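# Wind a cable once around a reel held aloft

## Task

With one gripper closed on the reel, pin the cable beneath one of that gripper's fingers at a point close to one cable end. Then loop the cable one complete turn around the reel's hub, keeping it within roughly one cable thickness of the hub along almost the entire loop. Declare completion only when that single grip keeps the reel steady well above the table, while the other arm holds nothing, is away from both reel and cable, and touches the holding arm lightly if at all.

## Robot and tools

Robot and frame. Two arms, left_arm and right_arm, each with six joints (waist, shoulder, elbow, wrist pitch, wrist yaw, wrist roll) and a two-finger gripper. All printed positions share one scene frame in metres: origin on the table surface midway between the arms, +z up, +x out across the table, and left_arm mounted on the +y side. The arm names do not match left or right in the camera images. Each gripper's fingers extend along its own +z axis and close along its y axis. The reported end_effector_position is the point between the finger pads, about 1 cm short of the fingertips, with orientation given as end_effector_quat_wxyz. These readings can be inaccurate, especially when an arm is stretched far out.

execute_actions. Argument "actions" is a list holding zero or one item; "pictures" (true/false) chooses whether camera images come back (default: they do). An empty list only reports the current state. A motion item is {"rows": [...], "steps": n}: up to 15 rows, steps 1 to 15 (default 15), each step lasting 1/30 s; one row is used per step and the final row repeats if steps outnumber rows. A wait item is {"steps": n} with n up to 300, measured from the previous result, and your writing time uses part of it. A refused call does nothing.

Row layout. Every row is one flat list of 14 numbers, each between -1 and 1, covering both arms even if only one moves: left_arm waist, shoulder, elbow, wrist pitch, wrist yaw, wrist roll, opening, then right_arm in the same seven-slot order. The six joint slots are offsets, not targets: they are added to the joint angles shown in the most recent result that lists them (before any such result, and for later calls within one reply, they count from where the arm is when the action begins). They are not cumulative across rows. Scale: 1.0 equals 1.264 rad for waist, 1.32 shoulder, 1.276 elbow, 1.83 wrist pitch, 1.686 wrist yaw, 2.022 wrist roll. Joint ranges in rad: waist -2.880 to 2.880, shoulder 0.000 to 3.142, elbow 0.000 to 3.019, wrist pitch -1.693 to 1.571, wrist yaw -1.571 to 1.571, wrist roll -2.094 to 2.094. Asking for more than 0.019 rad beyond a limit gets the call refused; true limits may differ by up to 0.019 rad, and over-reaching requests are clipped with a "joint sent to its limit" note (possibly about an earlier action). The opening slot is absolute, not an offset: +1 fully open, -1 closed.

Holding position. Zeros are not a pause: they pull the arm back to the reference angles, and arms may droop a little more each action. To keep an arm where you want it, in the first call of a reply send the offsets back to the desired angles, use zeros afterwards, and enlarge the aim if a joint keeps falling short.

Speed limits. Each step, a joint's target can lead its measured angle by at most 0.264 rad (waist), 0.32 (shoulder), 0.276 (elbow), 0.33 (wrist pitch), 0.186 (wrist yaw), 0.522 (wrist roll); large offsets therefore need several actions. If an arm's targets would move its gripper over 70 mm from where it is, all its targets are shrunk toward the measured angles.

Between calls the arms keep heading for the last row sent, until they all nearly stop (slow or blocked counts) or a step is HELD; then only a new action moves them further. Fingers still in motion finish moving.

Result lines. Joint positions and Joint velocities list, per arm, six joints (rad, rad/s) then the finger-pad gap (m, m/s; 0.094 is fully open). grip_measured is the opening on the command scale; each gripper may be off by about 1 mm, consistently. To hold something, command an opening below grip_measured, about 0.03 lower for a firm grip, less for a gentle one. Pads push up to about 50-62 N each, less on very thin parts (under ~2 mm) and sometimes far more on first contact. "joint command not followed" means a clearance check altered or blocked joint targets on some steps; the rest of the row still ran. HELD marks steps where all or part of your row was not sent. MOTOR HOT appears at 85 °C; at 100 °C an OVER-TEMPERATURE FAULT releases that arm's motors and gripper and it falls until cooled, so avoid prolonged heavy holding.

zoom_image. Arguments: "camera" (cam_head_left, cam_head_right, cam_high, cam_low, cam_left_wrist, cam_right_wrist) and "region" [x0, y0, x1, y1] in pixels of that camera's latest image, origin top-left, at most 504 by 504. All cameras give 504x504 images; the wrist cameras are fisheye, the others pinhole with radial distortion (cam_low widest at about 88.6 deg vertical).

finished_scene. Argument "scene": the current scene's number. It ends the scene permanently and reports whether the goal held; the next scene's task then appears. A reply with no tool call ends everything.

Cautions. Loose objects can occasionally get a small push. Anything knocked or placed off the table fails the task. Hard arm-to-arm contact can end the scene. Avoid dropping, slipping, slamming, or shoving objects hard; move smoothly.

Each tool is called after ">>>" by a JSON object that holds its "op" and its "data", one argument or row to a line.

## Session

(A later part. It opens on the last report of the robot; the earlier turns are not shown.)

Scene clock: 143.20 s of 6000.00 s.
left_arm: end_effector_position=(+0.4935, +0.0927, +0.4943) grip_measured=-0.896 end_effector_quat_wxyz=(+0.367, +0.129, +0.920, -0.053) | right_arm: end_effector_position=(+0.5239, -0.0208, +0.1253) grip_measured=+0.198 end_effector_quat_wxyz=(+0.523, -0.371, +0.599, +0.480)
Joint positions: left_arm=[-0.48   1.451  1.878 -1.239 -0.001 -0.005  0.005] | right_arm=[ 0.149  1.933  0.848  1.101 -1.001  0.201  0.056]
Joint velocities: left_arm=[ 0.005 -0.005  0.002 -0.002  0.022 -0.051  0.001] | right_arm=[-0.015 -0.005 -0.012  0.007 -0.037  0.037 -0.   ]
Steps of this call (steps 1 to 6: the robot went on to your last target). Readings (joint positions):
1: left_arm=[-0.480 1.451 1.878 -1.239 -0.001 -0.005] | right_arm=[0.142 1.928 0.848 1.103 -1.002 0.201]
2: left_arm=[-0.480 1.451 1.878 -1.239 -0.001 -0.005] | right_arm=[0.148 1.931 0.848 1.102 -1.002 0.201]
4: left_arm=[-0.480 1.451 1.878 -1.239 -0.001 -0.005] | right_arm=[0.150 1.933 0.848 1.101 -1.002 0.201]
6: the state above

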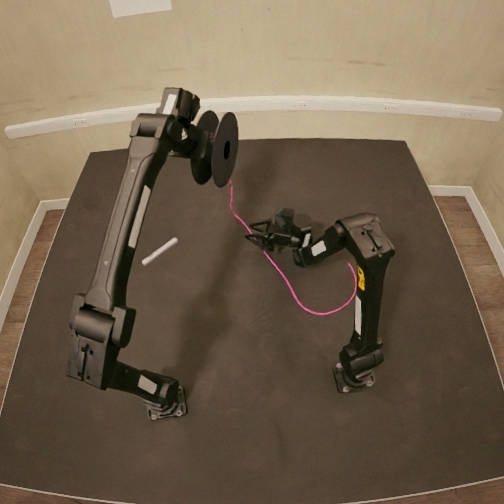

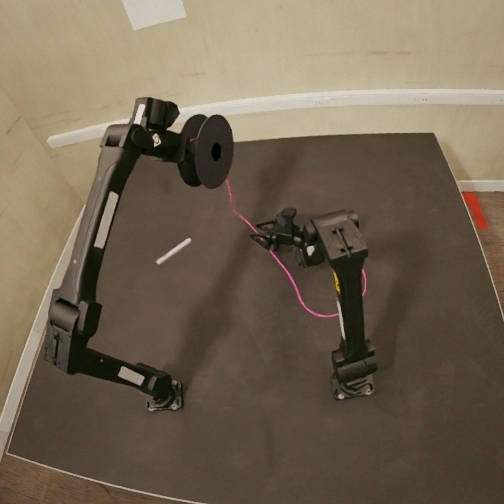

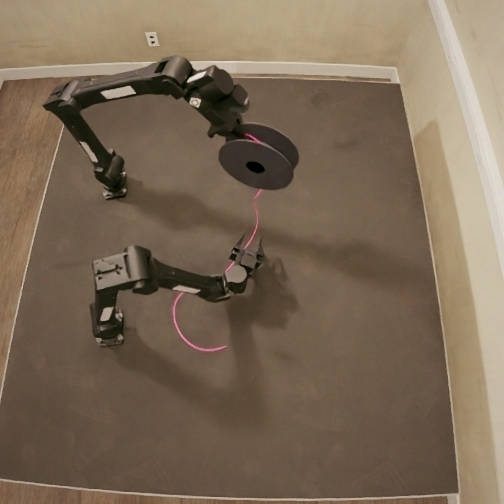

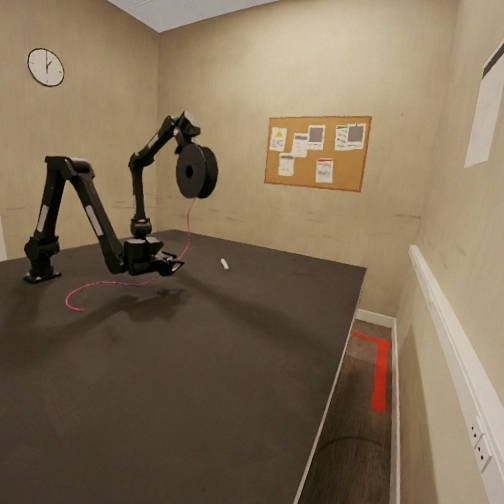

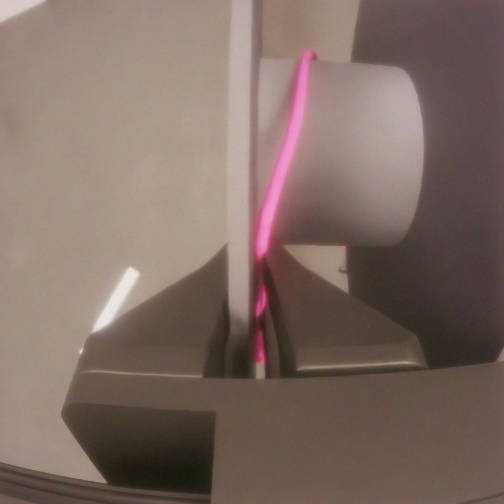

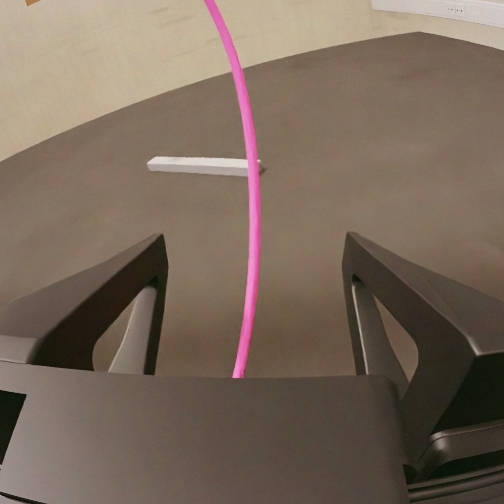

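>>> {"op": "zoom_image", "data": {
  "camera": "cam_head_left",
  "region": [210, 180, 330, 280]
}}

>>> {"op": "zoom_image", "data": {
  "camera": "cam_low",
  "region": [110, 190, 230, 310]
}}

Region (210, 180, 330, 280) of cam_head_left's 504x504 image, scaled by 4.200, with more detail than that image has.

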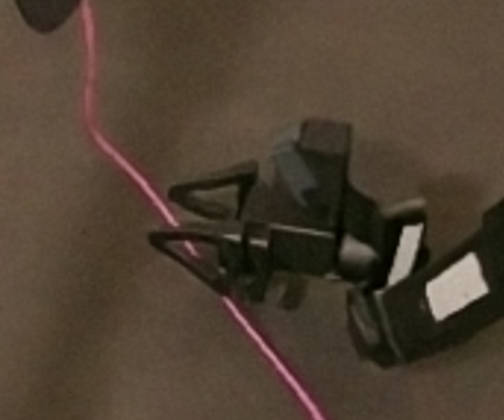

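Region (110, 190, 230, 310) of cam_low's 504x504 image, scaled by 4.200, with more detail than that image has.

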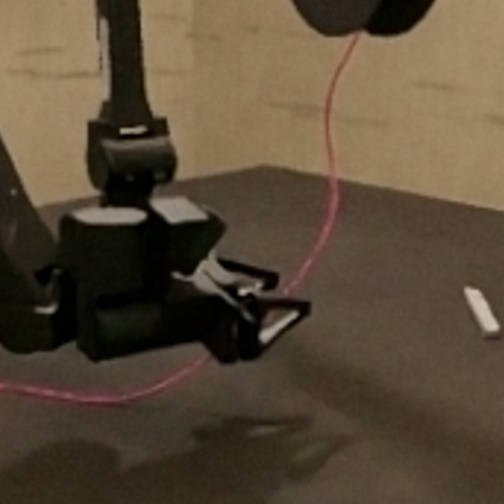

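>>> {"op": "execute_actions", "data": {
  "actions": [
    {"rows":[[0.003,-0.009,0.047,0.004,0,0,-0.93,0.002,0.016,0.023,0,0,0,0.1],[0.003,-0.009,0.047,0.004,0,0,-0.93,0.004,0.022,0.023,0,0,0,0.0],[0.003,-0.009,0.047,0.004,0,0,-0.93,0.007,0.029,0.023,0,0,0,-0.1],[0.003,-0.009,0.047,0.004,0,0,-0.93,0.010,0.035,0.023,0,0,0,-0.2],[0.003,-0.009,0.047,0.004,0,0,-0.93,0.012,0.039,0.023,0,0,0,-0.3],[0.003,-0.009,0.047,0.004,0,0,-0.93,0.012,0.041,0.023,0,0,0,-0.4],[0.003,-0.009,0.047,0.004,0,0,-0.93,0.012,0.041,0.023,0,0,0,-0.5],[0.003,-0.009,0.047,0.004,0,0,-0.93,0.012,0.041,0.023,0,0,0,-0.6],[0.003,-0.009,0.047,0.004,0,0,-0.93,0.012,0.041,0.023,0,0,0,-0.7],[0.003,-0.009,0.047,0.004,0,0,-0.93,0.012,0.041,0.023,0,0,0,-0.8],[0.003,-0.009,0.047,0.004,0,0,-0.93,0.012,0.041,0.023,0,0,0,-0.86],[0.003,-0.009,0.047,0.004,0,0,-0.93,0.012,0.041,0.023,0,0,0,-0.91],[0.003,-0.009,0.047,0.004,0,0,-0.93,0.012,0.041,0.023,0,0,0,-0.95],[0.003,-0.009,0.047,0.004,0,0,-0.93,0.012,0.041,0.023,0,0,0,-0.985],[0.003,-0.009,0.047,0.004,0,0,-0.93,0.012,0.041,0.023,0,0,0,-0.985]],"steps":15}
  ],
  "pictures": false
}}

>>> {"op": "execute_actions", "data": {
  "actions": [
    {"steps":5}
  ]
}}

Scene clock: 145.67 s of 6000.00 s.
left_arm: end_effector_position=(+0.4935, +0.0927, +0.4943) grip_measured=-0.896 end_effector_quat_wxyz=(+0.367, +0.129, +0.920, -0.053) | right_arm: end_effector_position=(+0.5218, -0.0183, +0.1066) grip_measured=-0.971 end_effector_quat_wxyz=(+0.510, -0.367, +0.609, +0.484)
Joint positions: left_arm=[-0.48   1.451  1.878 -1.239 -0.001 -0.005  0.005] | right_arm=[ 0.154  1.967  0.848  1.101 -1.001  0.201  0.001]
Joint velocities: left_arm=[-0.024 -0.005 -0.012 -0.002 -0.051 -0.037 -0.001] | right_arm=[-0.015 -0.005 -0.007 -0.002  0.037 -0.007 -0.003]
Steps of this call (steps 1 to 30: the robot went on to your last target; steps 31 to 59: nothing new was sent; steps 60 to 74: all 15 steps of this action). Readings (joint positions):
60: left_arm=[-0.480 1.451 1.878 -1.239 -0.001 -0.005] | right_arm=[0.149 1.933 0.848 1.101 -1.001 0.201]
61: left_arm=[-0.480 1.451 1.878 -1.239 -0.001 -0.005] | right_arm=[0.149 1.933 0.848 1.101 -1.001 0.201]
63: left_arm=[-0.480 1.451 1.878 -1.239 -0.001 -0.005] | right_arm=[0.149 1.936 0.848 1.101 -1.001 0.201]
67: left_arm=[-0.480 1.451 1.878 -1.239 -0.001 -0.005] | right_arm=[0.152 1.955 0.848 1.101 -1.001 0.201]
74: the state above

Scene clock: 145.83 s of 6000.00 s.
left_arm: end_effector_position=(+0.4935, +0.0927, +0.4943) grip_measured=-0.896 end_effector_quat_wxyz=(+0.367, +0.129, +0.920, -0.053) | right_arm: end_effector_position=(+0.5218, -0.0183, +0.1066) grip_measured=-0.972 end_effector_quat_wxyz=(+0.510, -0.367, +0.609, +0.484)
Joint positions: left_arm=[-0.48   1.451  1.878 -1.239 -0.001 -0.005  0.005] | right_arm=[ 0.154  1.967  0.848  1.101 -1.001  0.201  0.001]
Joint velocities: left_arm=[-0.005 -0.005  0.002  0.002 -0.007 -0.066 -0.001] | right_arm=[-0.015 -0.015  0.002  0.012 -0.066  0.095 -0.001]
Steps of this call (steps 1 to 5: the robot went on to your last target). Readings (joint positions):
1: left_arm=[-0.480 1.451 1.878 -1.239 -0.001 -0.005] | right_arm=[0.154 1.967 0.848 1.101 -1.001 0.201]
2: left_arm=[-0.480 1.451 1.878 -1.239 -0.001 -0.005] | right_arm=[0.154 1.967 0.848 1.101 -1.001 0.201]
4: left_arm=[-0.480 1.451 1.878 -1.239 -0.001 -0.005] | right_arm=[0.154 1.967 0.848 1.101 -1.001 0.201]
5: the state above

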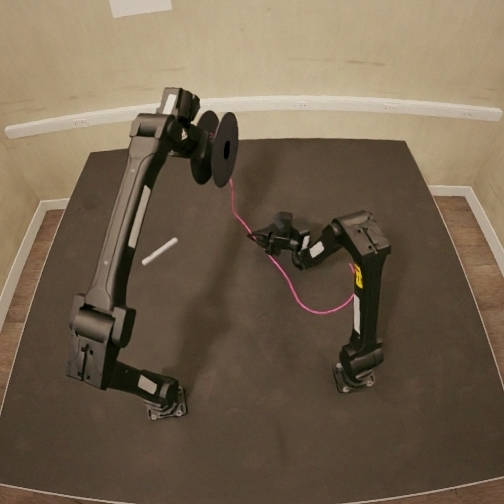

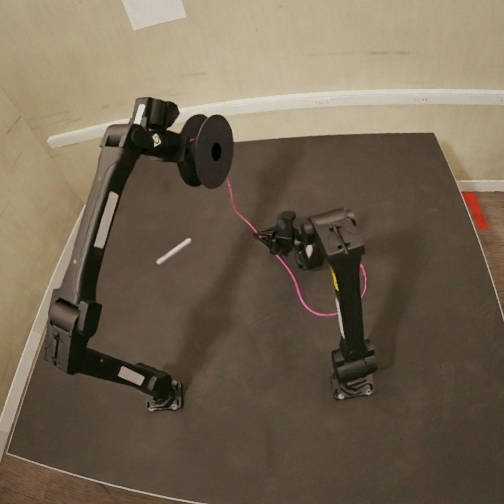

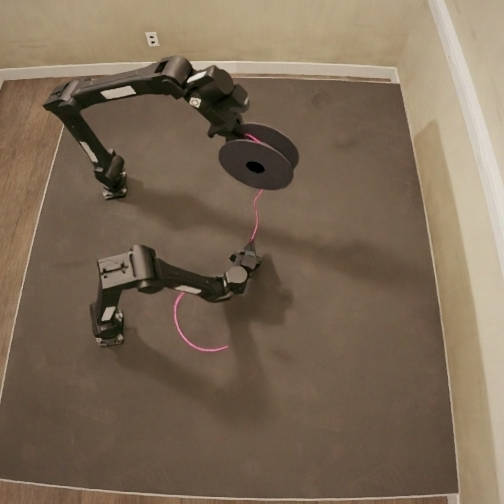

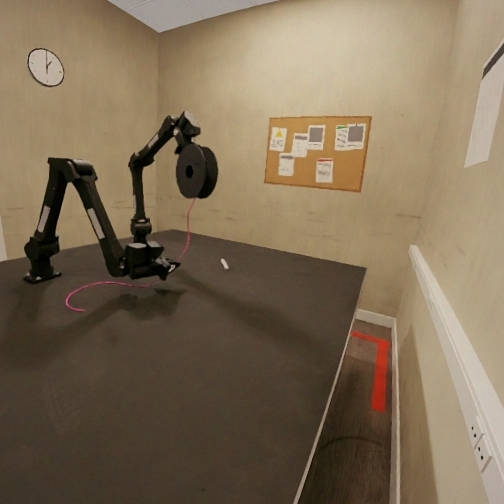

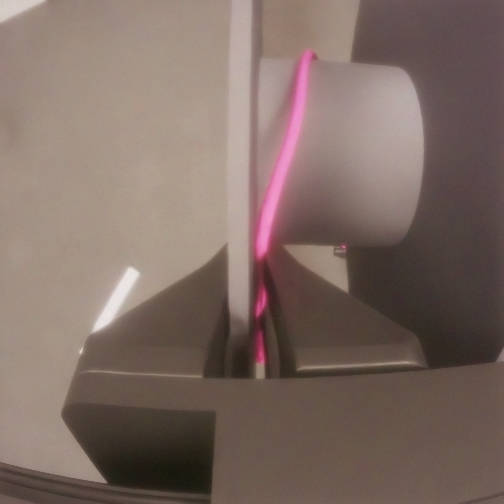

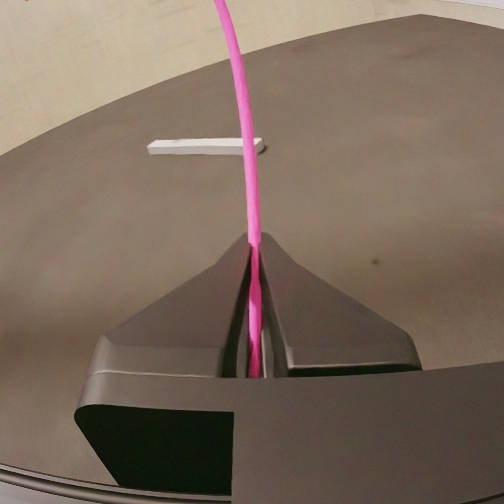

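>>> {"op": "execute_actions", "data": {
  "actions": [
    {"rows":[[0.003,-0.009,0.047,0.004,0,0,-0.93,0.002,-0.004,0.005,0.001,0,0.02,-0.995],[0.003,-0.009,0.047,0.004,0,0,-0.93,0.008,-0.012,-0.006,0.004,0,0.04,-0.995],[0.003,-0.009,0.047,0.004,0,0,-0.93,0.019,-0.021,-0.022,0.009,0.002,0.07,-0.995],[0.003,-0.009,0.047,0.004,0,0,-0.93,0.033,-0.030,-0.039,0.016,0.007,0.09,-0.995],[0.003,-0.009,0.047,0.004,0,0,-0.93,0.051,-0.042,-0.060,0.025,0.016,0.11,-0.995],[0.003,-0.009,0.047,0.004,0,0,-0.93,0.074,-0.056,-0.087,0.037,0.028,0.13,-0.995],[0.003,-0.009,0.047,0.004,0,0,-0.93,0.099,-0.074,-0.114,0.049,0.044,0.16,-0.995],[0.003,-0.009,0.047,0.004,0,0,-0.93,0.128,-0.095,-0.137,0.052,0.063,0.18,-0.995],[0.003,-0.009,0.047,0.004,0,0,-0.93,0.157,-0.118,-0.159,0.054,0.084,0.21,-0.995],[0.003,-0.009,0.047,0.004,0,0,-0.93,0.186,-0.147,-0.180,0.052,0.106,0.24,-0.995],[0.003,-0.009,0.047,0.004,0,0,-0.93,0.215,-0.185,-0.201,0.049,0.128,0.26,-0.995],[0.003,-0.009,0.047,0.004,0,0,-0.93,0.248,-0.230,-0.219,0.033,0.150,0.29,-0.995],[0.003,-0.009,0.047,0.004,0,0,-0.93,0.280,-0.278,-0.237,0.014,0.171,0.32,-0.995],[0.003,-0.009,0.047,0.004,0,0,-0.93,0.313,-0.324,-0.254,-0.008,0.196,0.34,-0.995],[0.003,-0.009,0.047,0.004,0,0,-0.93,0.345,-0.374,-0.268,-0.034,0.220,0.37,-0.995]],"steps":15}
  ],
  "pictures": false
}}

>>> {"op": "execute_actions", "data": {
  "actions": [
    {"rows":[[0.003,-0.009,0.047,0.004,0,0,-0.93,0.121,-0.169,-0.053,-0.087,0.049,0.148,-0.995],[0.003,-0.009,0.047,0.004,0,0,-0.93,0.150,-0.218,-0.045,-0.123,0.073,0.176,-0.995],[0.003,-0.009,0.047,0.004,0,0,-0.93,0.180,-0.268,-0.035,-0.161,0.095,0.203,-0.995],[0.003,-0.009,0.047,0.004,0,0,-0.93,0.210,-0.311,-0.023,-0.198,0.118,0.230,-0.995],[0.003,-0.009,0.047,0.004,0,0,-0.93,0.233,-0.352,-0.002,-0.238,0.140,0.257,-0.995],[0.003,-0.009,0.047,0.004,0,0,-0.93,0.255,-0.390,0.017,-0.278,0.163,0.284,-0.995],[0.003,-0.009,0.047,0.004,0,0,-0.93,0.275,-0.426,0.035,-0.319,0.180,0.312,-0.995],[0.003,-0.009,0.047,0.004,0,0,-0.93,0.292,-0.449,0.056,-0.358,0.196,0.336,-0.995],[0.003,-0.009,0.047,0.004,0,0,-0.93,0.303,-0.467,0.084,-0.393,0.211,0.356,-0.995],[0.003,-0.009,0.047,0.004,0,0,-0.93,0.310,-0.481,0.110,-0.426,0.225,0.371,-0.995],[0.003,-0.009,0.047,0.004,0,0,-0.93,0.316,-0.492,0.133,-0.452,0.233,0.383,-0.995],[0.003,-0.009,0.047,0.004,0,0,-0.93,0.320,-0.499,0.151,-0.473,0.240,0.391,-0.995],[0.003,-0.009,0.047,0.004,0,0,-0.93,0.322,-0.504,0.165,-0.487,0.246,0.396,-0.995],[0.003,-0.009,0.047,0.004,0,0,-0.93,0.324,-0.505,0.172,-0.496,0.250,0.396,-0.995],[0.003,-0.009,0.047,0.004,0,0,-0.93,0.324,-0.505,0.176,-0.499,0.253,0.396,-0.995]],"steps":15}
  ],
  "pictures": false
}}

>>> {"op": "execute_actions", "data": {
  "actions": [
    {"steps":8}
  ]
}}

Scene clock: 164.00 s of 6000.00 s.
left_arm: end_effector_position=(+0.4935, +0.0927, +0.4943) grip_measured=-0.896 end_effector_quat_wxyz=(+0.367, +0.129, +0.920, -0.053) | right_arm: end_effector_position=(+0.3587, +0.0680, +0.1735) grip_measured=-0.978 end_effector_quat_wxyz=(+0.384, -0.224, +0.661, +0.605)
Joint positions: left_arm=[-0.48   1.451  1.878 -1.239 -0.001 -0.005  0.005] | right_arm=[ 0.51   1.638  0.556  1.116 -0.675  0.699  0.001]
Joint velocities: left_arm=[-0.005  0.005  0.012 -0.002  0.022  0.022  0.001] | right_arm=[ 1.294 -1.783 -0.549 -0.891  0.916  1.385 -0.   ]
Steps of this call (steps 1 to 15: the robot went on to your last target; steps 16 to 200: nothing new was sent; then 11.00 s passed at rest; steps 201 to 215: all 15 steps of this action). Readings (joint positions):
201: left_arm=[-0.480 1.451 1.878 -1.239 -0.001 -0.005] | right_arm=[0.154 1.967 0.848 1.101 -1.001 0.206]
202: left_arm=[-0.480 1.451 1.878 -1.239 -0.001 -0.005] | right_arm=[0.154 1.967 0.848 1.101 -1.001 0.217]
204: left_arm=[-0.480 1.451 1.878 -1.239 -0.001 -0.005] | right_arm=[0.158 1.960 0.838 1.103 -0.994 0.262]
208: left_arm=[-0.480 1.451 1.878 -1.239 -0.001 -0.005] | right_arm=[0.218 1.902 0.741 1.153 -0.915 0.396]
215: the state above

Scene clock: 164.50 s of 6000.00 s.
left_arm: end_effector_position=(+0.4935, +0.0927, +0.4943) grip_measured=-0.896 end_effector_quat_wxyz=(+0.367, +0.129, +0.920, -0.053) | right_arm: end_effector_position=(+0.2197, +0.1093, +0.3978) grip_measured=-0.978 end_effector_quat_wxyz=(+0.154, +0.027, +0.698, +0.699)
Joint positions: left_arm=[-0.48   1.451  1.878 -1.239 -0.001 -0.005  0.005] | right_arm=[ 0.911  0.96   0.727  0.259 -0.257  1.399  0.001]
Joint velocities: left_arm=[-0.005 -0.005  0.007  0.012 -0.037 -0.007  0.   ] | right_arm=[-0.005 -0.015  0.515 -0.549  0.11   0.505  0.   ]
Steps of this call (steps 1 to 15: all 15 steps of this action). Readings (joint positions):
1: left_arm=[-0.480 1.451 1.878 -1.239 -0.001 -0.005] | right_arm=[0.556 1.573 0.538 1.076 -0.635 0.746]
2: left_arm=[-0.480 1.451 1.878 -1.239 -0.001 -0.005] | right_arm=[0.603 1.504 0.525 1.024 -0.595 0.798]
4: left_arm=[-0.480 1.451 1.878 -1.239 -0.001 -0.005] | right_arm=[0.700 1.360 0.518 0.895 -0.513 0.908]
8: left_arm=[-0.480 1.451 1.878 -1.239 -0.001 -0.005] | right_arm=[0.850 1.097 0.549 0.612 -0.374 1.134]
15: the state above

Scene clock: 164.77 s of 6000.00 s.
left_arm: end_effector_position=(+0.4935, +0.0927, +0.4943) grip_measured=-0.896 end_effector_quat_wxyz=(+0.367, +0.129, +0.920, -0.053) | right_arm: end_effector_position=(+0.2218, +0.1110, +0.4003) grip_measured=-0.978 end_effector_quat_wxyz=(+0.128, +0.057, +0.704, +0.697)
Joint positions: left_arm=[-0.48   1.451  1.878 -1.239 -0.001 -0.005  0.005] | right_arm=[ 0.911  0.961  0.749  0.215 -0.251  1.471  0.001]
Joint velocities: left_arm=[-0.005 -0.005 -0.002 -0.002  0.066 -0.051  0.001] | right_arm=[ 0.005  0.005 -0.002 -0.017 -0.022  0.095 -0.   ]
Steps of this call (steps 1 to 8: the robot went on to your last target). Readings (joint positions):
1: left_arm=[-0.480 1.451 1.878 -1.239 -0.001 -0.005] | right_arm=[0.911 0.960 0.741 0.244 -0.253 1.416]
2: left_arm=[-0.480 1.451 1.878 -1.239 -0.001 -0.005] | right_arm=[0.911 0.960 0.748 0.235 -0.252 1.430]
4: left_arm=[-0.480 1.451 1.878 -1.239 -0.001 -0.005] | right_arm=[0.911 0.960 0.749 0.225 -0.252 1.450]
8: the state above

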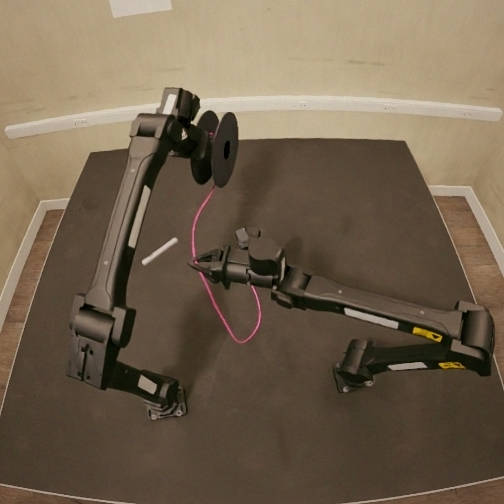

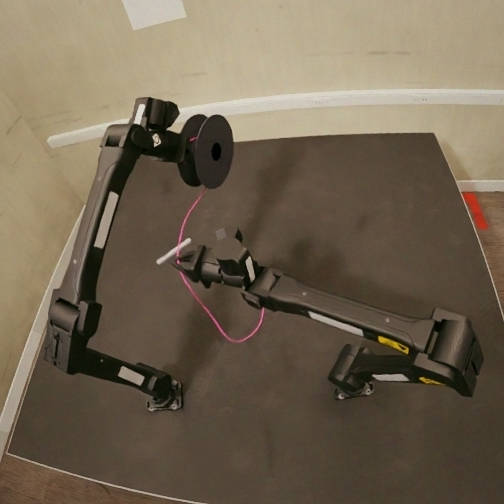

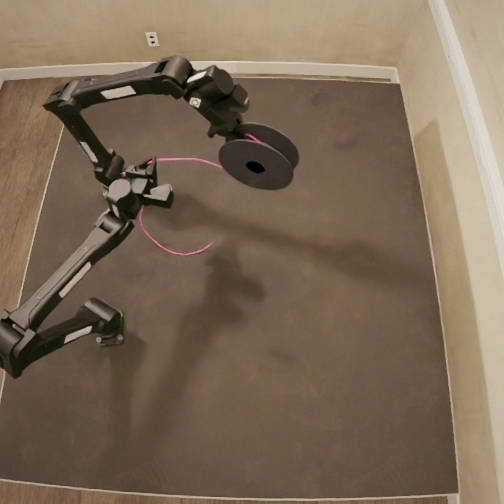

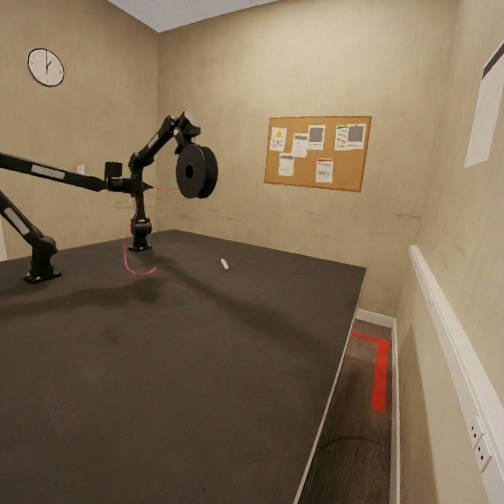

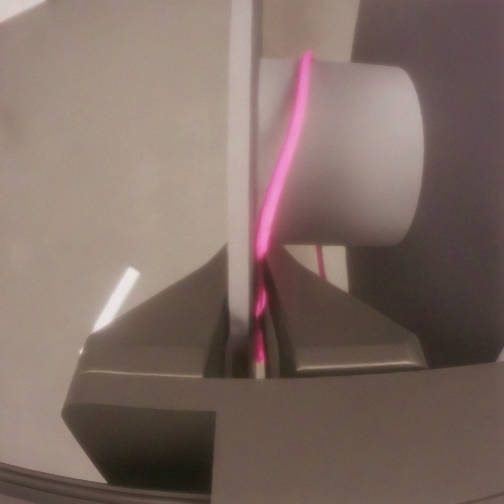

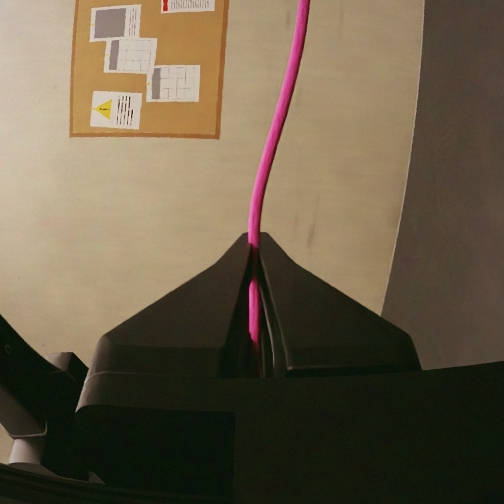

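>>> {"op": "zoom_image", "data": {
  "camera": "cam_low",
  "region": [110, 110, 240, 220]
}}

>>> {"op": "zoom_image", "data": {
  "camera": "cam_high",
  "region": [120, 60, 320, 230]
}}

Region (110, 110, 240, 220) of cam_low's 504x504 image, scaled by 3.877, with more detail than that image has; it fills the top 426 rows of this view, and the rest is white.

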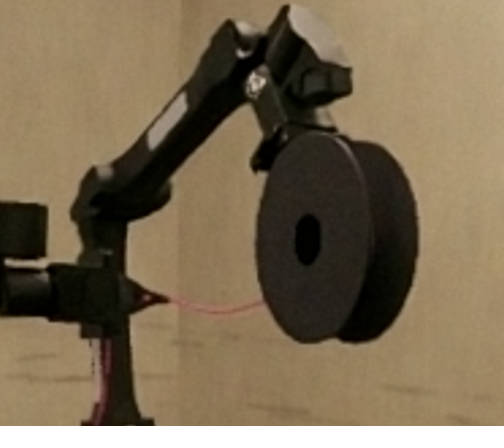

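Region (120, 60, 320, 230) of cam_high's 504x504 image, scaled by 2.520, with more detail than that image has; it fills the top 428 rows of this view, and the rest is white.

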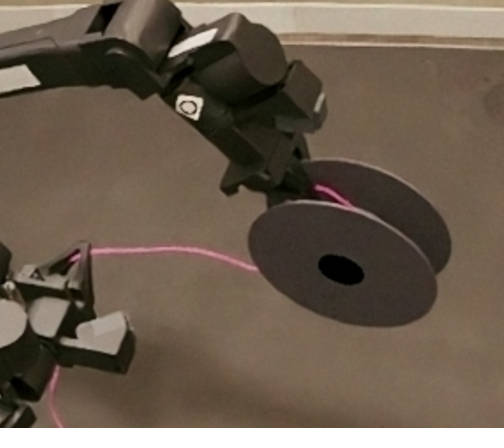

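>>> {"op": "execute_actions", "data": {
  "actions": [
    {"rows":[[0.003,-0.009,0.047,0.004,0,0,-0.93,0,-0.002,0.035,-0.006,0,0.01,-0.995],[0.003,-0.009,0.047,0.004,0,0,-0.93,-0.001,-0.006,0.052,-0.015,0,0.02,-0.995],[0.003,-0.009,0.047,0.004,0,0,-0.93,-0.002,-0.014,0.071,-0.030,0,0.04,-0.995],[0.003,-0.009,0.047,0.004,0,0,-0.93,-0.004,-0.024,0.096,-0.050,0,0.065,-0.995],[0.003,-0.009,0.047,0.004,0,0,-0.93,-0.008,-0.037,0.125,-0.075,0,0.095,-0.995],[0.003,-0.009,0.047,0.004,0,0,-0.93,-0.014,-0.050,0.159,-0.106,0,0.125,-0.995],[0.003,-0.009,0.047,0.004,0,0,-0.93,-0.024,-0.062,0.197,-0.140,0,0.155,-0.995],[0.003,-0.009,0.047,0.004,0,0,-0.93,-0.040,-0.067,0.237,-0.168,-0.002,0.185,-0.995],[0.003,-0.009,0.047,0.004,0,0,-0.93,-0.060,-0.070,0.276,-0.194,-0.007,0.215,-0.995],[0.003,-0.009,0.047,0.004,0,0,-0.93,-0.084,-0.067,0.315,-0.221,-0.021,0.24,-0.995],[0.003,-0.009,0.047,0.004,0,0,-0.93,-0.110,-0.058,0.354,-0.246,-0.039,0.26,-0.995],[0.003,-0.009,0.047,0.004,0,0,-0.93,-0.139,-0.048,0.394,-0.266,-0.058,0.275,-0.995],[0.003,-0.009,0.047,0.004,0,0,-0.93,-0.169,-0.037,0.434,-0.284,-0.079,0.283,-0.995],[0.003,-0.009,0.047,0.004,0,0,-0.93,-0.199,-0.024,0.473,-0.303,-0.101,0.287,-0.995],[0.003,-0.009,0.047,0.004,0,0,-0.93,-0.229,-0.010,0.513,-0.320,-0.124,0.287,-0.995]],"steps":15}
  ],
  "pictures": false
}}

>>> {"op": "execute_actions", "data": {
  "actions": [
    {"rows":[[0.003,-0.009,0.047,0.004,0,0,-0.93,-0.089,0.055,0.2,-0.057,-0.046,0.035,-0.995],[0.003,-0.009,0.047,0.004,0,0,-0.93,-0.117,0.073,0.226,-0.069,-0.069,0.035,-0.995],[0.003,-0.009,0.047,0.004,0,0,-0.93,-0.140,0.088,0.247,-0.078,-0.092,0.035,-0.995],[0.003,-0.009,0.047,0.004,0,0,-0.93,-0.158,0.100,0.262,-0.086,-0.113,0.035,-0.995],[0.003,-0.009,0.047,0.004,0,0,-0.93,-0.170,0.108,0.272,-0.091,-0.130,0.035,-0.995],[0.003,-0.009,0.047,0.004,0,0,-0.93,-0.177,0.114,0.275,-0.094,-0.144,0.035,-0.995],[0.003,-0.009,0.047,0.004,0,0,-0.93,-0.177,0.115,0.275,-0.095,-0.151,0.035,-0.995]],"steps":14}
  ]
}}

Scene clock: 174.17 s of 6000.00 s.
left_arm: end_effector_position=(+0.4935, +0.0927, +0.4943) grip_measured=-0.896 end_effector_quat_wxyz=(+0.367, +0.129, +0.920, -0.053) | right_arm: end_effector_position=(+0.2480, +0.0807, +0.4987) grip_measured=-0.978 end_effector_quat_wxyz=(-0.005, +0.190, +0.707, +0.681)
Joint positions: left_arm=[-0.48   1.451  1.878 -1.239 -0.001 -0.005  0.005] | right_arm=[ 0.781  0.915  1.034 -0.197 -0.388  1.812  0.001]
Joint velocities: left_arm=[-0.015  0.005  0.022 -0.002 -0.081 -0.007 -0.002] | right_arm=[-1.011  0.054  1.038 -1.101 -0.784  0.769 -0.001]
Steps of this call (steps 1 to 30: the robot went on to your last target; steps 31 to 210: nothing new was sent; then 1.90 s passed at rest; steps 211 to 225: all 15 steps of this action). Readings (joint positions):
211: left_arm=[-0.480 1.451 1.878 -1.239 -0.001 -0.005] | right_arm=[0.911 0.961 0.749 0.214 -0.251 1.485]
212: left_arm=[-0.480 1.451 1.878 -1.239 -0.001 -0.005] | right_arm=[0.911 0.961 0.750 0.211 -0.251 1.487]
214: left_arm=[-0.480 1.451 1.878 -1.239 -0.001 -0.005] | right_arm=[0.911 0.959 0.762 0.178 -0.251 1.513]
218: left_arm=[-0.480 1.451 1.878 -1.239 -0.001 -0.005] | right_arm=[0.908 0.938 0.829 0.058 -0.251 1.607]
225: the state above

Scene clock: 174.63 s of 6000.00 s.
left_arm: end_effector_position=(+0.4935, +0.0927, +0.4943) grip_measured=-0.896 end_effector_quat_wxyz=(+0.367, +0.129, +0.920, -0.053) | right_arm: end_effector_position=(+0.3218, +0.0562, +0.5982) grip_measured=-0.978 end_effector_quat_wxyz=(-0.030, +0.200, +0.693, +0.692)
Joint positions: left_arm=[-0.48   1.451  1.878 -1.239 -0.001 -0.005  0.005] | right_arm=[ 0.548  1.056  1.364 -0.359 -0.639  1.865  0.001]
Joint velocities: left_arm=[ 0.005 -0.005  0.002 -0.012  0.007 -0.007  0.   ] | right_arm=[-0.005 -0.005 -0.002 -0.007 -0.007  0.022 -0.001]
Steps of this call (steps 1 to 14: all 14 steps of this action). Readings (joint positions):
1: left_arm=[-0.480 1.451 1.878 -1.239 -0.001 -0.005] | right_arm=[0.748 0.920 1.070 -0.225 -0.415 1.822]
2: left_arm=[-0.480 1.451 1.878 -1.239 -0.001 -0.005] | right_arm=[0.717 0.930 1.111 -0.247 -0.449 1.828]
4: left_arm=[-0.480 1.451 1.878 -1.239 -0.001 -0.005] | right_arm=[0.655 0.968 1.211 -0.293 -0.536 1.840]
8: left_arm=[-0.480 1.451 1.878 -1.239 -0.001 -0.005] | right_arm=[0.557 1.043 1.359 -0.338 -0.629 1.855]
14: the state above

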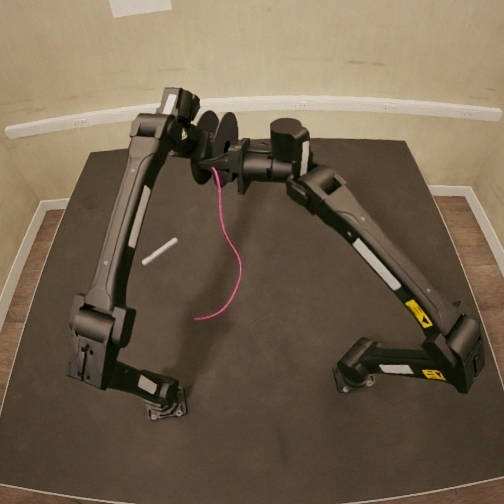

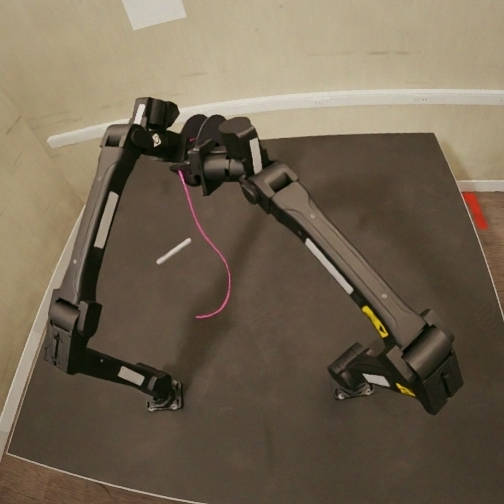

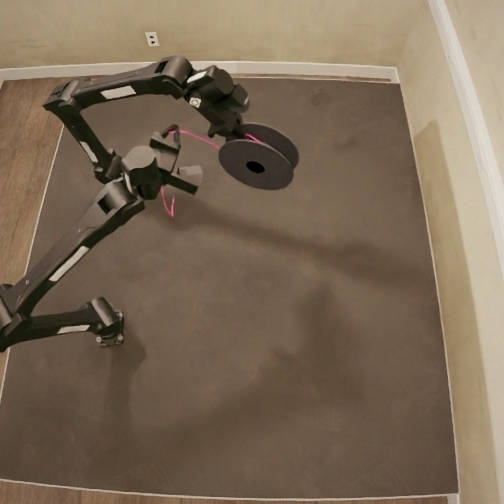

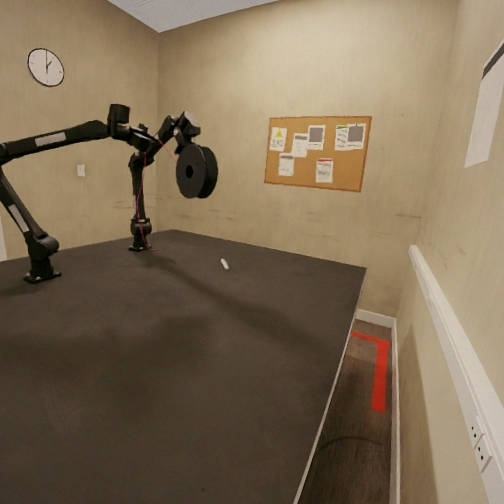

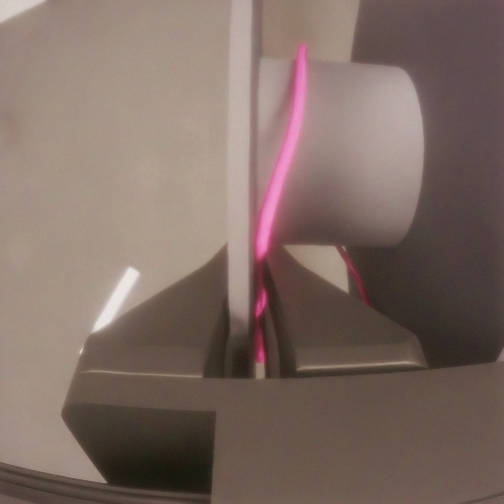

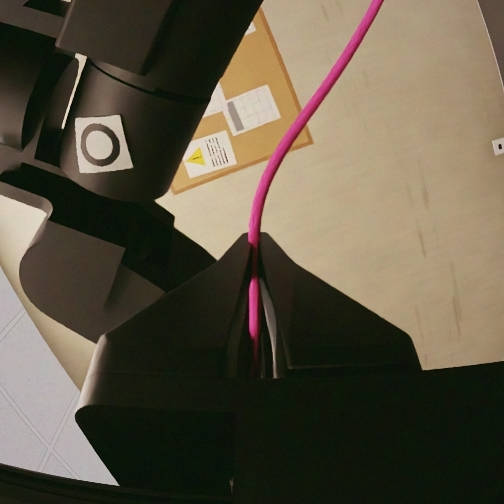

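>>> {"op": "execute_actions", "data": {
  "actions": [
    {"rows":[[0.003,-0.009,0.047,0.004,0,0,-0.93,-0.003,0,0.036,-0.001,0,0.01,-0.995],[0.003,-0.009,0.047,0.004,0,0,-0.93,-0.011,-0.002,0.059,-0.004,0,0.02,-0.995],[0.003,-0.009,0.047,0.004,0,0,-0.93,-0.022,-0.004,0.085,-0.010,-0.001,0.03,-0.995],[0.003,-0.009,0.047,0.004,0,0,-0.93,-0.035,-0.006,0.112,-0.017,-0.003,0.04,-0.995],[0.003,-0.009,0.047,0.004,0,0,-0.93,-0.047,-0.008,0.134,-0.026,-0.006,0.05,-0.995],[0.003,-0.009,0.047,0.004,0,0,-0.93,-0.059,-0.008,0.159,-0.036,-0.009,0.06,-0.995],[0.003,-0.009,0.047,0.004,0,0,-0.93,-0.068,-0.004,0.187,-0.046,-0.014,0.07,-0.995],[0.003,-0.009,0.047,0.004,0,0,-0.93,-0.079,0.009,0.213,-0.055,-0.019,0.08,-0.995],[0.003,-0.009,0.047,0.004,0,0,-0.93,-0.100,0.030,0.236,-0.060,-0.027,0.088,-0.995],[0.003,-0.009,0.047,0.004,0,0,-0.93,-0.119,0.049,0.255,-0.066,-0.042,0.094,-0.995],[0.003,-0.009,0.047,0.004,0,0,-0.93,-0.137,0.066,0.269,-0.071,-0.058,0.094,-0.995],[0.003,-0.009,0.047,0.004,0,0,-0.93,-0.151,0.080,0.277,-0.075,-0.071,0.094,-0.995],[0.003,-0.009,0.047,0.004,0,0,-0.93,-0.162,0.089,0.281,-0.079,-0.084,0.094,-0.995],[0.003,-0.009,0.047,0.004,0,0,-0.93,-0.168,0.095,0.281,-0.081,-0.094,0.094,-0.995],[0.003,-0.009,0.047,0.004,0,0,-0.93,-0.168,0.098,0.281,-0.082,-0.099,0.094,-0.995]],"steps":15}
  ],
  "pictures": false
}}

>>> {"op": "execute_actions", "data": {
  "actions": [
    {"steps":7}
  ]
}}

Scene clock: 177.57 s of 6000.00 s.
left_arm: end_effector_position=(+0.4914, +0.0911, +0.4987) grip_measured=-0.896 end_effector_quat_wxyz=(+0.370, +0.131, +0.918, -0.056) | right_arm: end_effector_position=(+0.3615, -0.0062, +0.7153) grip_measured=-0.978 end_effector_quat_wxyz=(-0.039, +0.233, +0.650, +0.722)
Joint positions: left_arm=[-0.483  1.446  1.881 -1.239  0.004 -0.005  0.005] | right_arm=[ 0.344  1.139  1.69  -0.485 -0.789  2.015  0.001]
Joint velocities: left_arm=[-0.005 -0.024  0.002  0.007 -0.081 -0.081  0.   ] | right_arm=[-0.444  0.308  0.149 -0.056 -0.315  0.139 -0.   ]
Steps of this call (steps 1 to 15: the robot went on to your last target; steps 16 to 73: nothing new was sent; steps 74 to 88: all 15 steps of this action). Readings (joint positions):
74: left_arm=[-0.480 1.451 1.878 -1.239 -0.001 -0.005] | right_arm=[0.548 1.056 1.364 -0.360 -0.639 1.868]
75: left_arm=[-0.480 1.451 1.878 -1.239 -0.001 -0.005] | right_arm=[0.548 1.056 1.365 -0.360 -0.639 1.872]
77: left_arm=[-0.480 1.451 1.878 -1.239 -0.001 -0.005] | right_arm=[0.542 1.057 1.380 -0.370 -0.640 1.889]
81: left_arm=[-0.480 1.451 1.878 -1.239 -0.001 -0.005] | right_arm=[0.498 1.058 1.462 -0.413 -0.657 1.933]
88: the state above

Scene clock: 177.80 s of 6000.00 s.
left_arm: end_effector_position=(+0.4918, +0.0916, +0.4983) grip_measured=-0.896 end_effector_quat_wxyz=(+0.370, +0.130, +0.918, -0.055) | right_arm: end_effector_position=(+0.3876, +0.0015, +0.6932) grip_measured=-0.978 end_effector_quat_wxyz=(-0.059, +0.260, +0.656, +0.706)
Joint positions: left_arm=[-0.483  1.447  1.881 -1.239  0.001 -0.005  0.005] | right_arm=[ 0.329  1.186  1.692 -0.5   -0.801  2.035  0.001]
Joint velocities: left_arm=[-0.015  0.005  0.007 -0.012 -0.066 -0.022 -0.001] | right_arm=[ 0.005  0.063  0.002 -0.022 -0.007 -0.007  0.001]
Steps of this call (steps 1 to 7: the robot went on to your last target). Readings (joint positions):
1: left_arm=[-0.483 1.446 1.881 -1.239 0.002 -0.005] | right_arm=[0.334 1.148 1.692 -0.487 -0.795 2.020]
2: left_arm=[-0.483 1.446 1.881 -1.239 0.001 -0.005] | right_arm=[0.329 1.156 1.692 -0.490 -0.798 2.024]
4: left_arm=[-0.483 1.447 1.881 -1.239 0.001 -0.005] | right_arm=[0.329 1.172 1.692 -0.496 -0.801 2.030]
7: the state above

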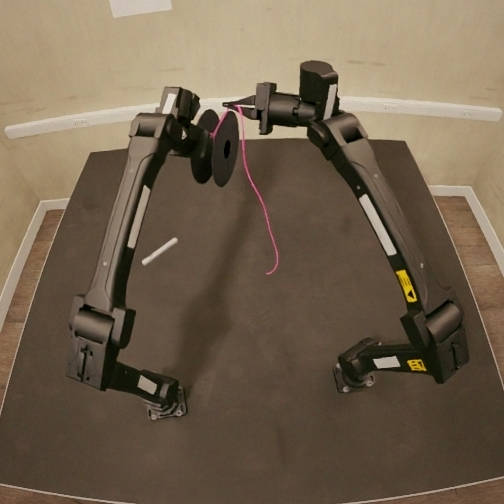

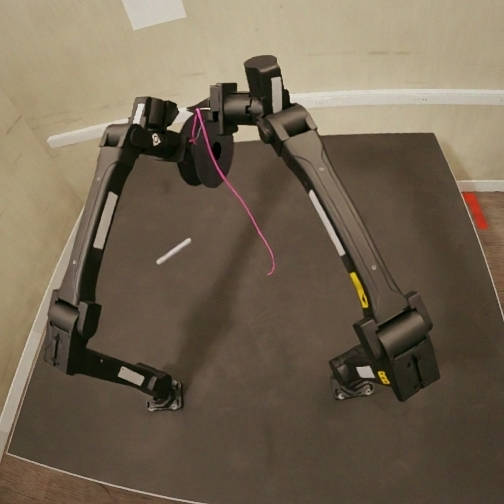

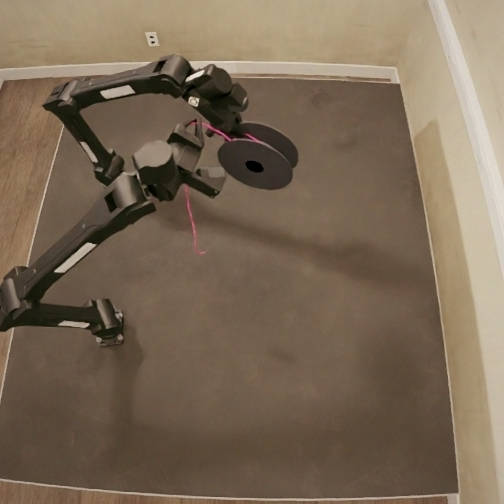

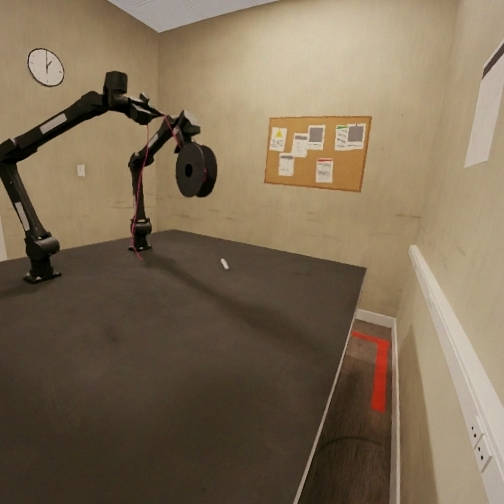

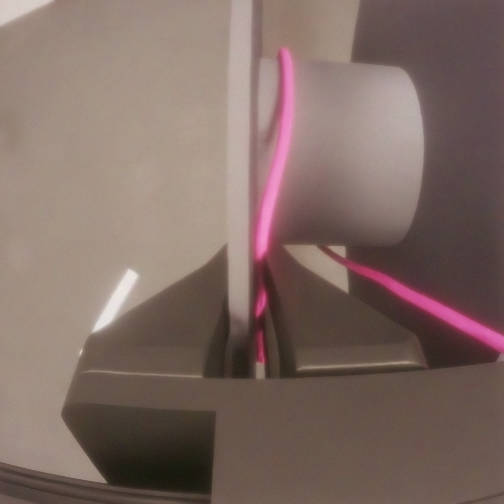

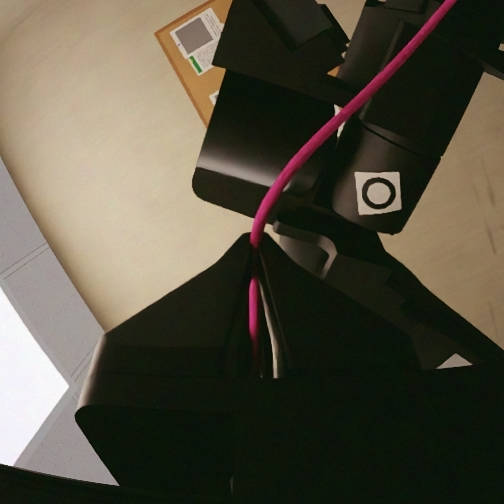

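>>> {"op": "execute_actions", "data": {
  "actions": [
    {"rows":[[0.005,-0.006,0.045,0.004,0,0,-0.93,-0.003,0.008,0.028,0,0,0.005,-0.995],[0.005,-0.006,0.045,0.004,0,0,-0.93,-0.012,0.020,0.044,0,-0.002,0.005,-0.995],[0.005,-0.006,0.045,0.004,0,0,-0.93,-0.027,0.040,0.068,0,-0.006,0.005,-0.995],[0.005,-0.006,0.045,0.004,0,0,-0.93,-0.047,0.068,0.101,0,-0.015,0.005,-0.995],[0.005,-0.006,0.045,0.004,0,0,-0.93,-0.071,0.102,0.141,0,-0.028,0.005,-0.995],[0.005,-0.006,0.045,0.004,0,0,-0.93,-0.098,0.139,0.185,0,-0.046,0.005,-0.995],[0.005,-0.006,0.045,0.004,0,0,-0.93,-0.125,0.181,0.233,0,-0.066,0.005,-0.995],[0.005,-0.006,0.045,0.004,0,0,-0.93,-0.146,0.217,0.270,0,-0.088,0.005,-0.995],[0.005,-0.006,0.045,0.004,0,0,-0.93,-0.161,0.249,0.295,0,-0.107,0.005,-0.995],[0.005,-0.006,0.045,0.004,0,0,-0.93,-0.172,0.279,0.317,0,-0.120,0.005,-0.995],[0.005,-0.006,0.045,0.004,0,0,-0.93,-0.181,0.304,0.338,0,-0.130,0.005,-0.995],[0.005,-0.006,0.045,0.004,0,0,-0.93,-0.188,0.326,0.354,0,-0.140,0.005,-0.995],[0.005,-0.006,0.045,0.004,0,0,-0.93,-0.193,0.342,0.366,0,-0.148,0.005,-0.995],[0.005,-0.006,0.045,0.004,0,0,-0.93,-0.195,0.352,0.374,0,-0.152,0.005,-0.995],[0.005,-0.006,0.045,0.004,0,0,-0.93,-0.196,0.355,0.376,0,-0.154,0.005,-0.995]],"steps":15}
  ],
  "pictures": false
}}

>>> {"op": "execute_actions", "data": {
  "actions": [
    {"steps":8}
  ]
}}

Scene clock: 184.83 s of 6000.00 s.
left_arm: end_effector_position=(+0.4921, +0.0915, +0.4979) grip_measured=-0.896 end_effector_quat_wxyz=(+0.370, +0.130, +0.918, -0.055) | right_arm: end_effector_position=(+0.5543, -0.0394, +0.7074) grip_measured=-0.978 end_effector_quat_wxyz=(-0.058, +0.247, +0.657, +0.710)
Joint positions: left_arm=[-0.483  1.448  1.881 -1.239  0.001 -0.005  0.005] | right_arm=[ 0.096  1.579  2.111 -0.501 -1.05   2.04   0.001]
Joint velocities: left_arm=[-0.005 -0.015 -0.022 -0.012  0.007  0.007  0.001] | right_arm=[-0.337  1.001  0.496  0.012 -0.168 -0.066  0.   ]
Steps of this call (steps 1 to 30: the robot went on to your last target; steps 31 to 196: nothing new was sent; steps 197 to 211: all 15 steps of this action). Readings (joint positions):
197: left_arm=[-0.483 1.447 1.881 -1.239 0.001 -0.005] | right_arm=[0.329 1.186 1.692 -0.500 -0.803 2.040]
198: left_arm=[-0.483 1.447 1.881 -1.239 0.001 -0.005] | right_arm=[0.329 1.187 1.692 -0.500 -0.803 2.040]
200: left_arm=[-0.483 1.447 1.881 -1.239 0.001 -0.005] | right_arm=[0.320 1.201 1.711 -0.501 -0.819 2.040]
204: left_arm=[-0.483 1.447 1.881 -1.239 0.001 -0.005] | right_arm=[0.238 1.324 1.889 -0.501 -0.912 2.040]
211: the state above

Scene clock: 185.10 s of 6000.00 s.
left_arm: end_effector_position=(+0.4921, +0.0915, +0.4979) grip_measured=-0.896 end_effector_quat_wxyz=(+0.370, +0.130, +0.918, -0.055) | right_arm: end_effector_position=(+0.6191, -0.0373, +0.6448) grip_measured=-0.978 end_effector_quat_wxyz=(-0.083, +0.289, +0.659, +0.689)
Joint positions: left_arm=[-0.483  1.448  1.881 -1.239  0.001 -0.005  0.005] | right_arm=[ 0.074  1.694  2.122 -0.501 -1.055  2.04   0.001]
Joint velocities: left_arm=[-0.005 -0.005  0.012 -0.017 -0.022  0.051 -0.001] | right_arm=[-0.015 -0.005  0.017 -0.002 -0.051  0.007  0.   ]
Steps of this call (steps 1 to 8: the robot went on to your last target). Readings (joint positions):
1: left_arm=[-0.483 1.448 1.881 -1.239 0.001 -0.005] | right_arm=[0.087 1.608 2.121 -0.501 -1.053 2.040]
2: left_arm=[-0.483 1.448 1.881 -1.239 0.001 -0.005] | right_arm=[0.080 1.631 2.122 -0.501 -1.054 2.040]
4: left_arm=[-0.483 1.448 1.881 -1.239 0.001 -0.005] | right_arm=[0.074 1.669 2.122 -0.501 -1.054 2.040]
8: the state above

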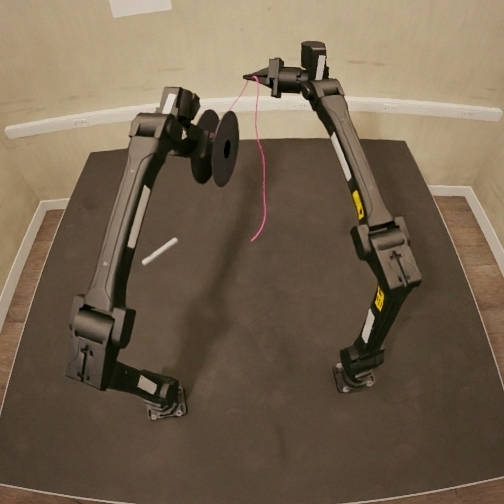

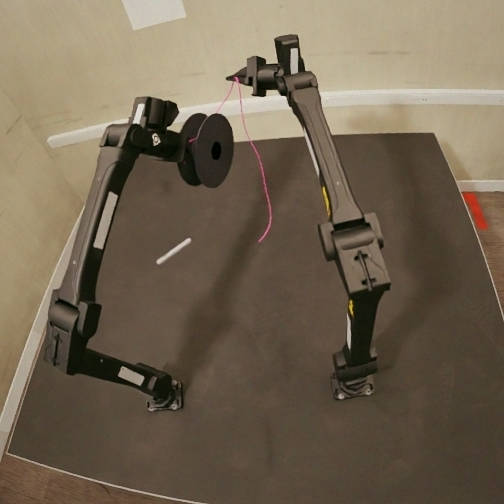

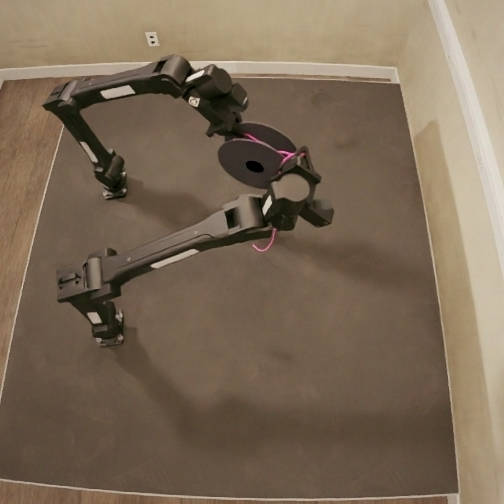

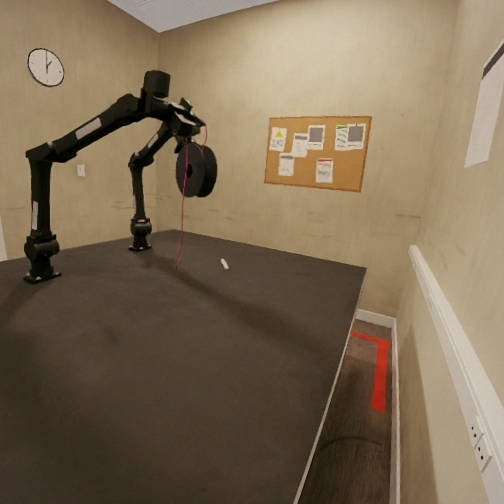

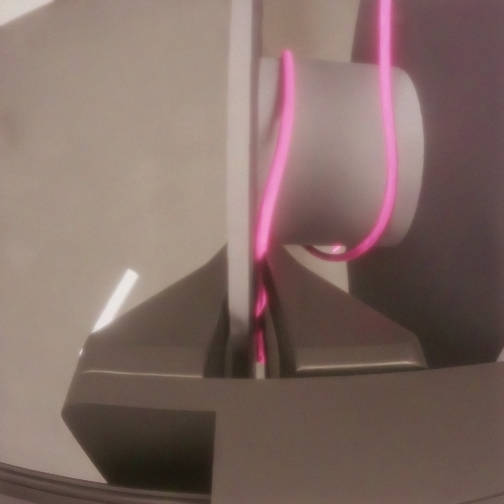

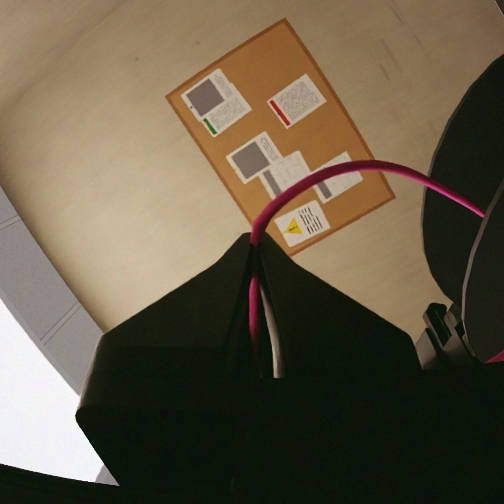

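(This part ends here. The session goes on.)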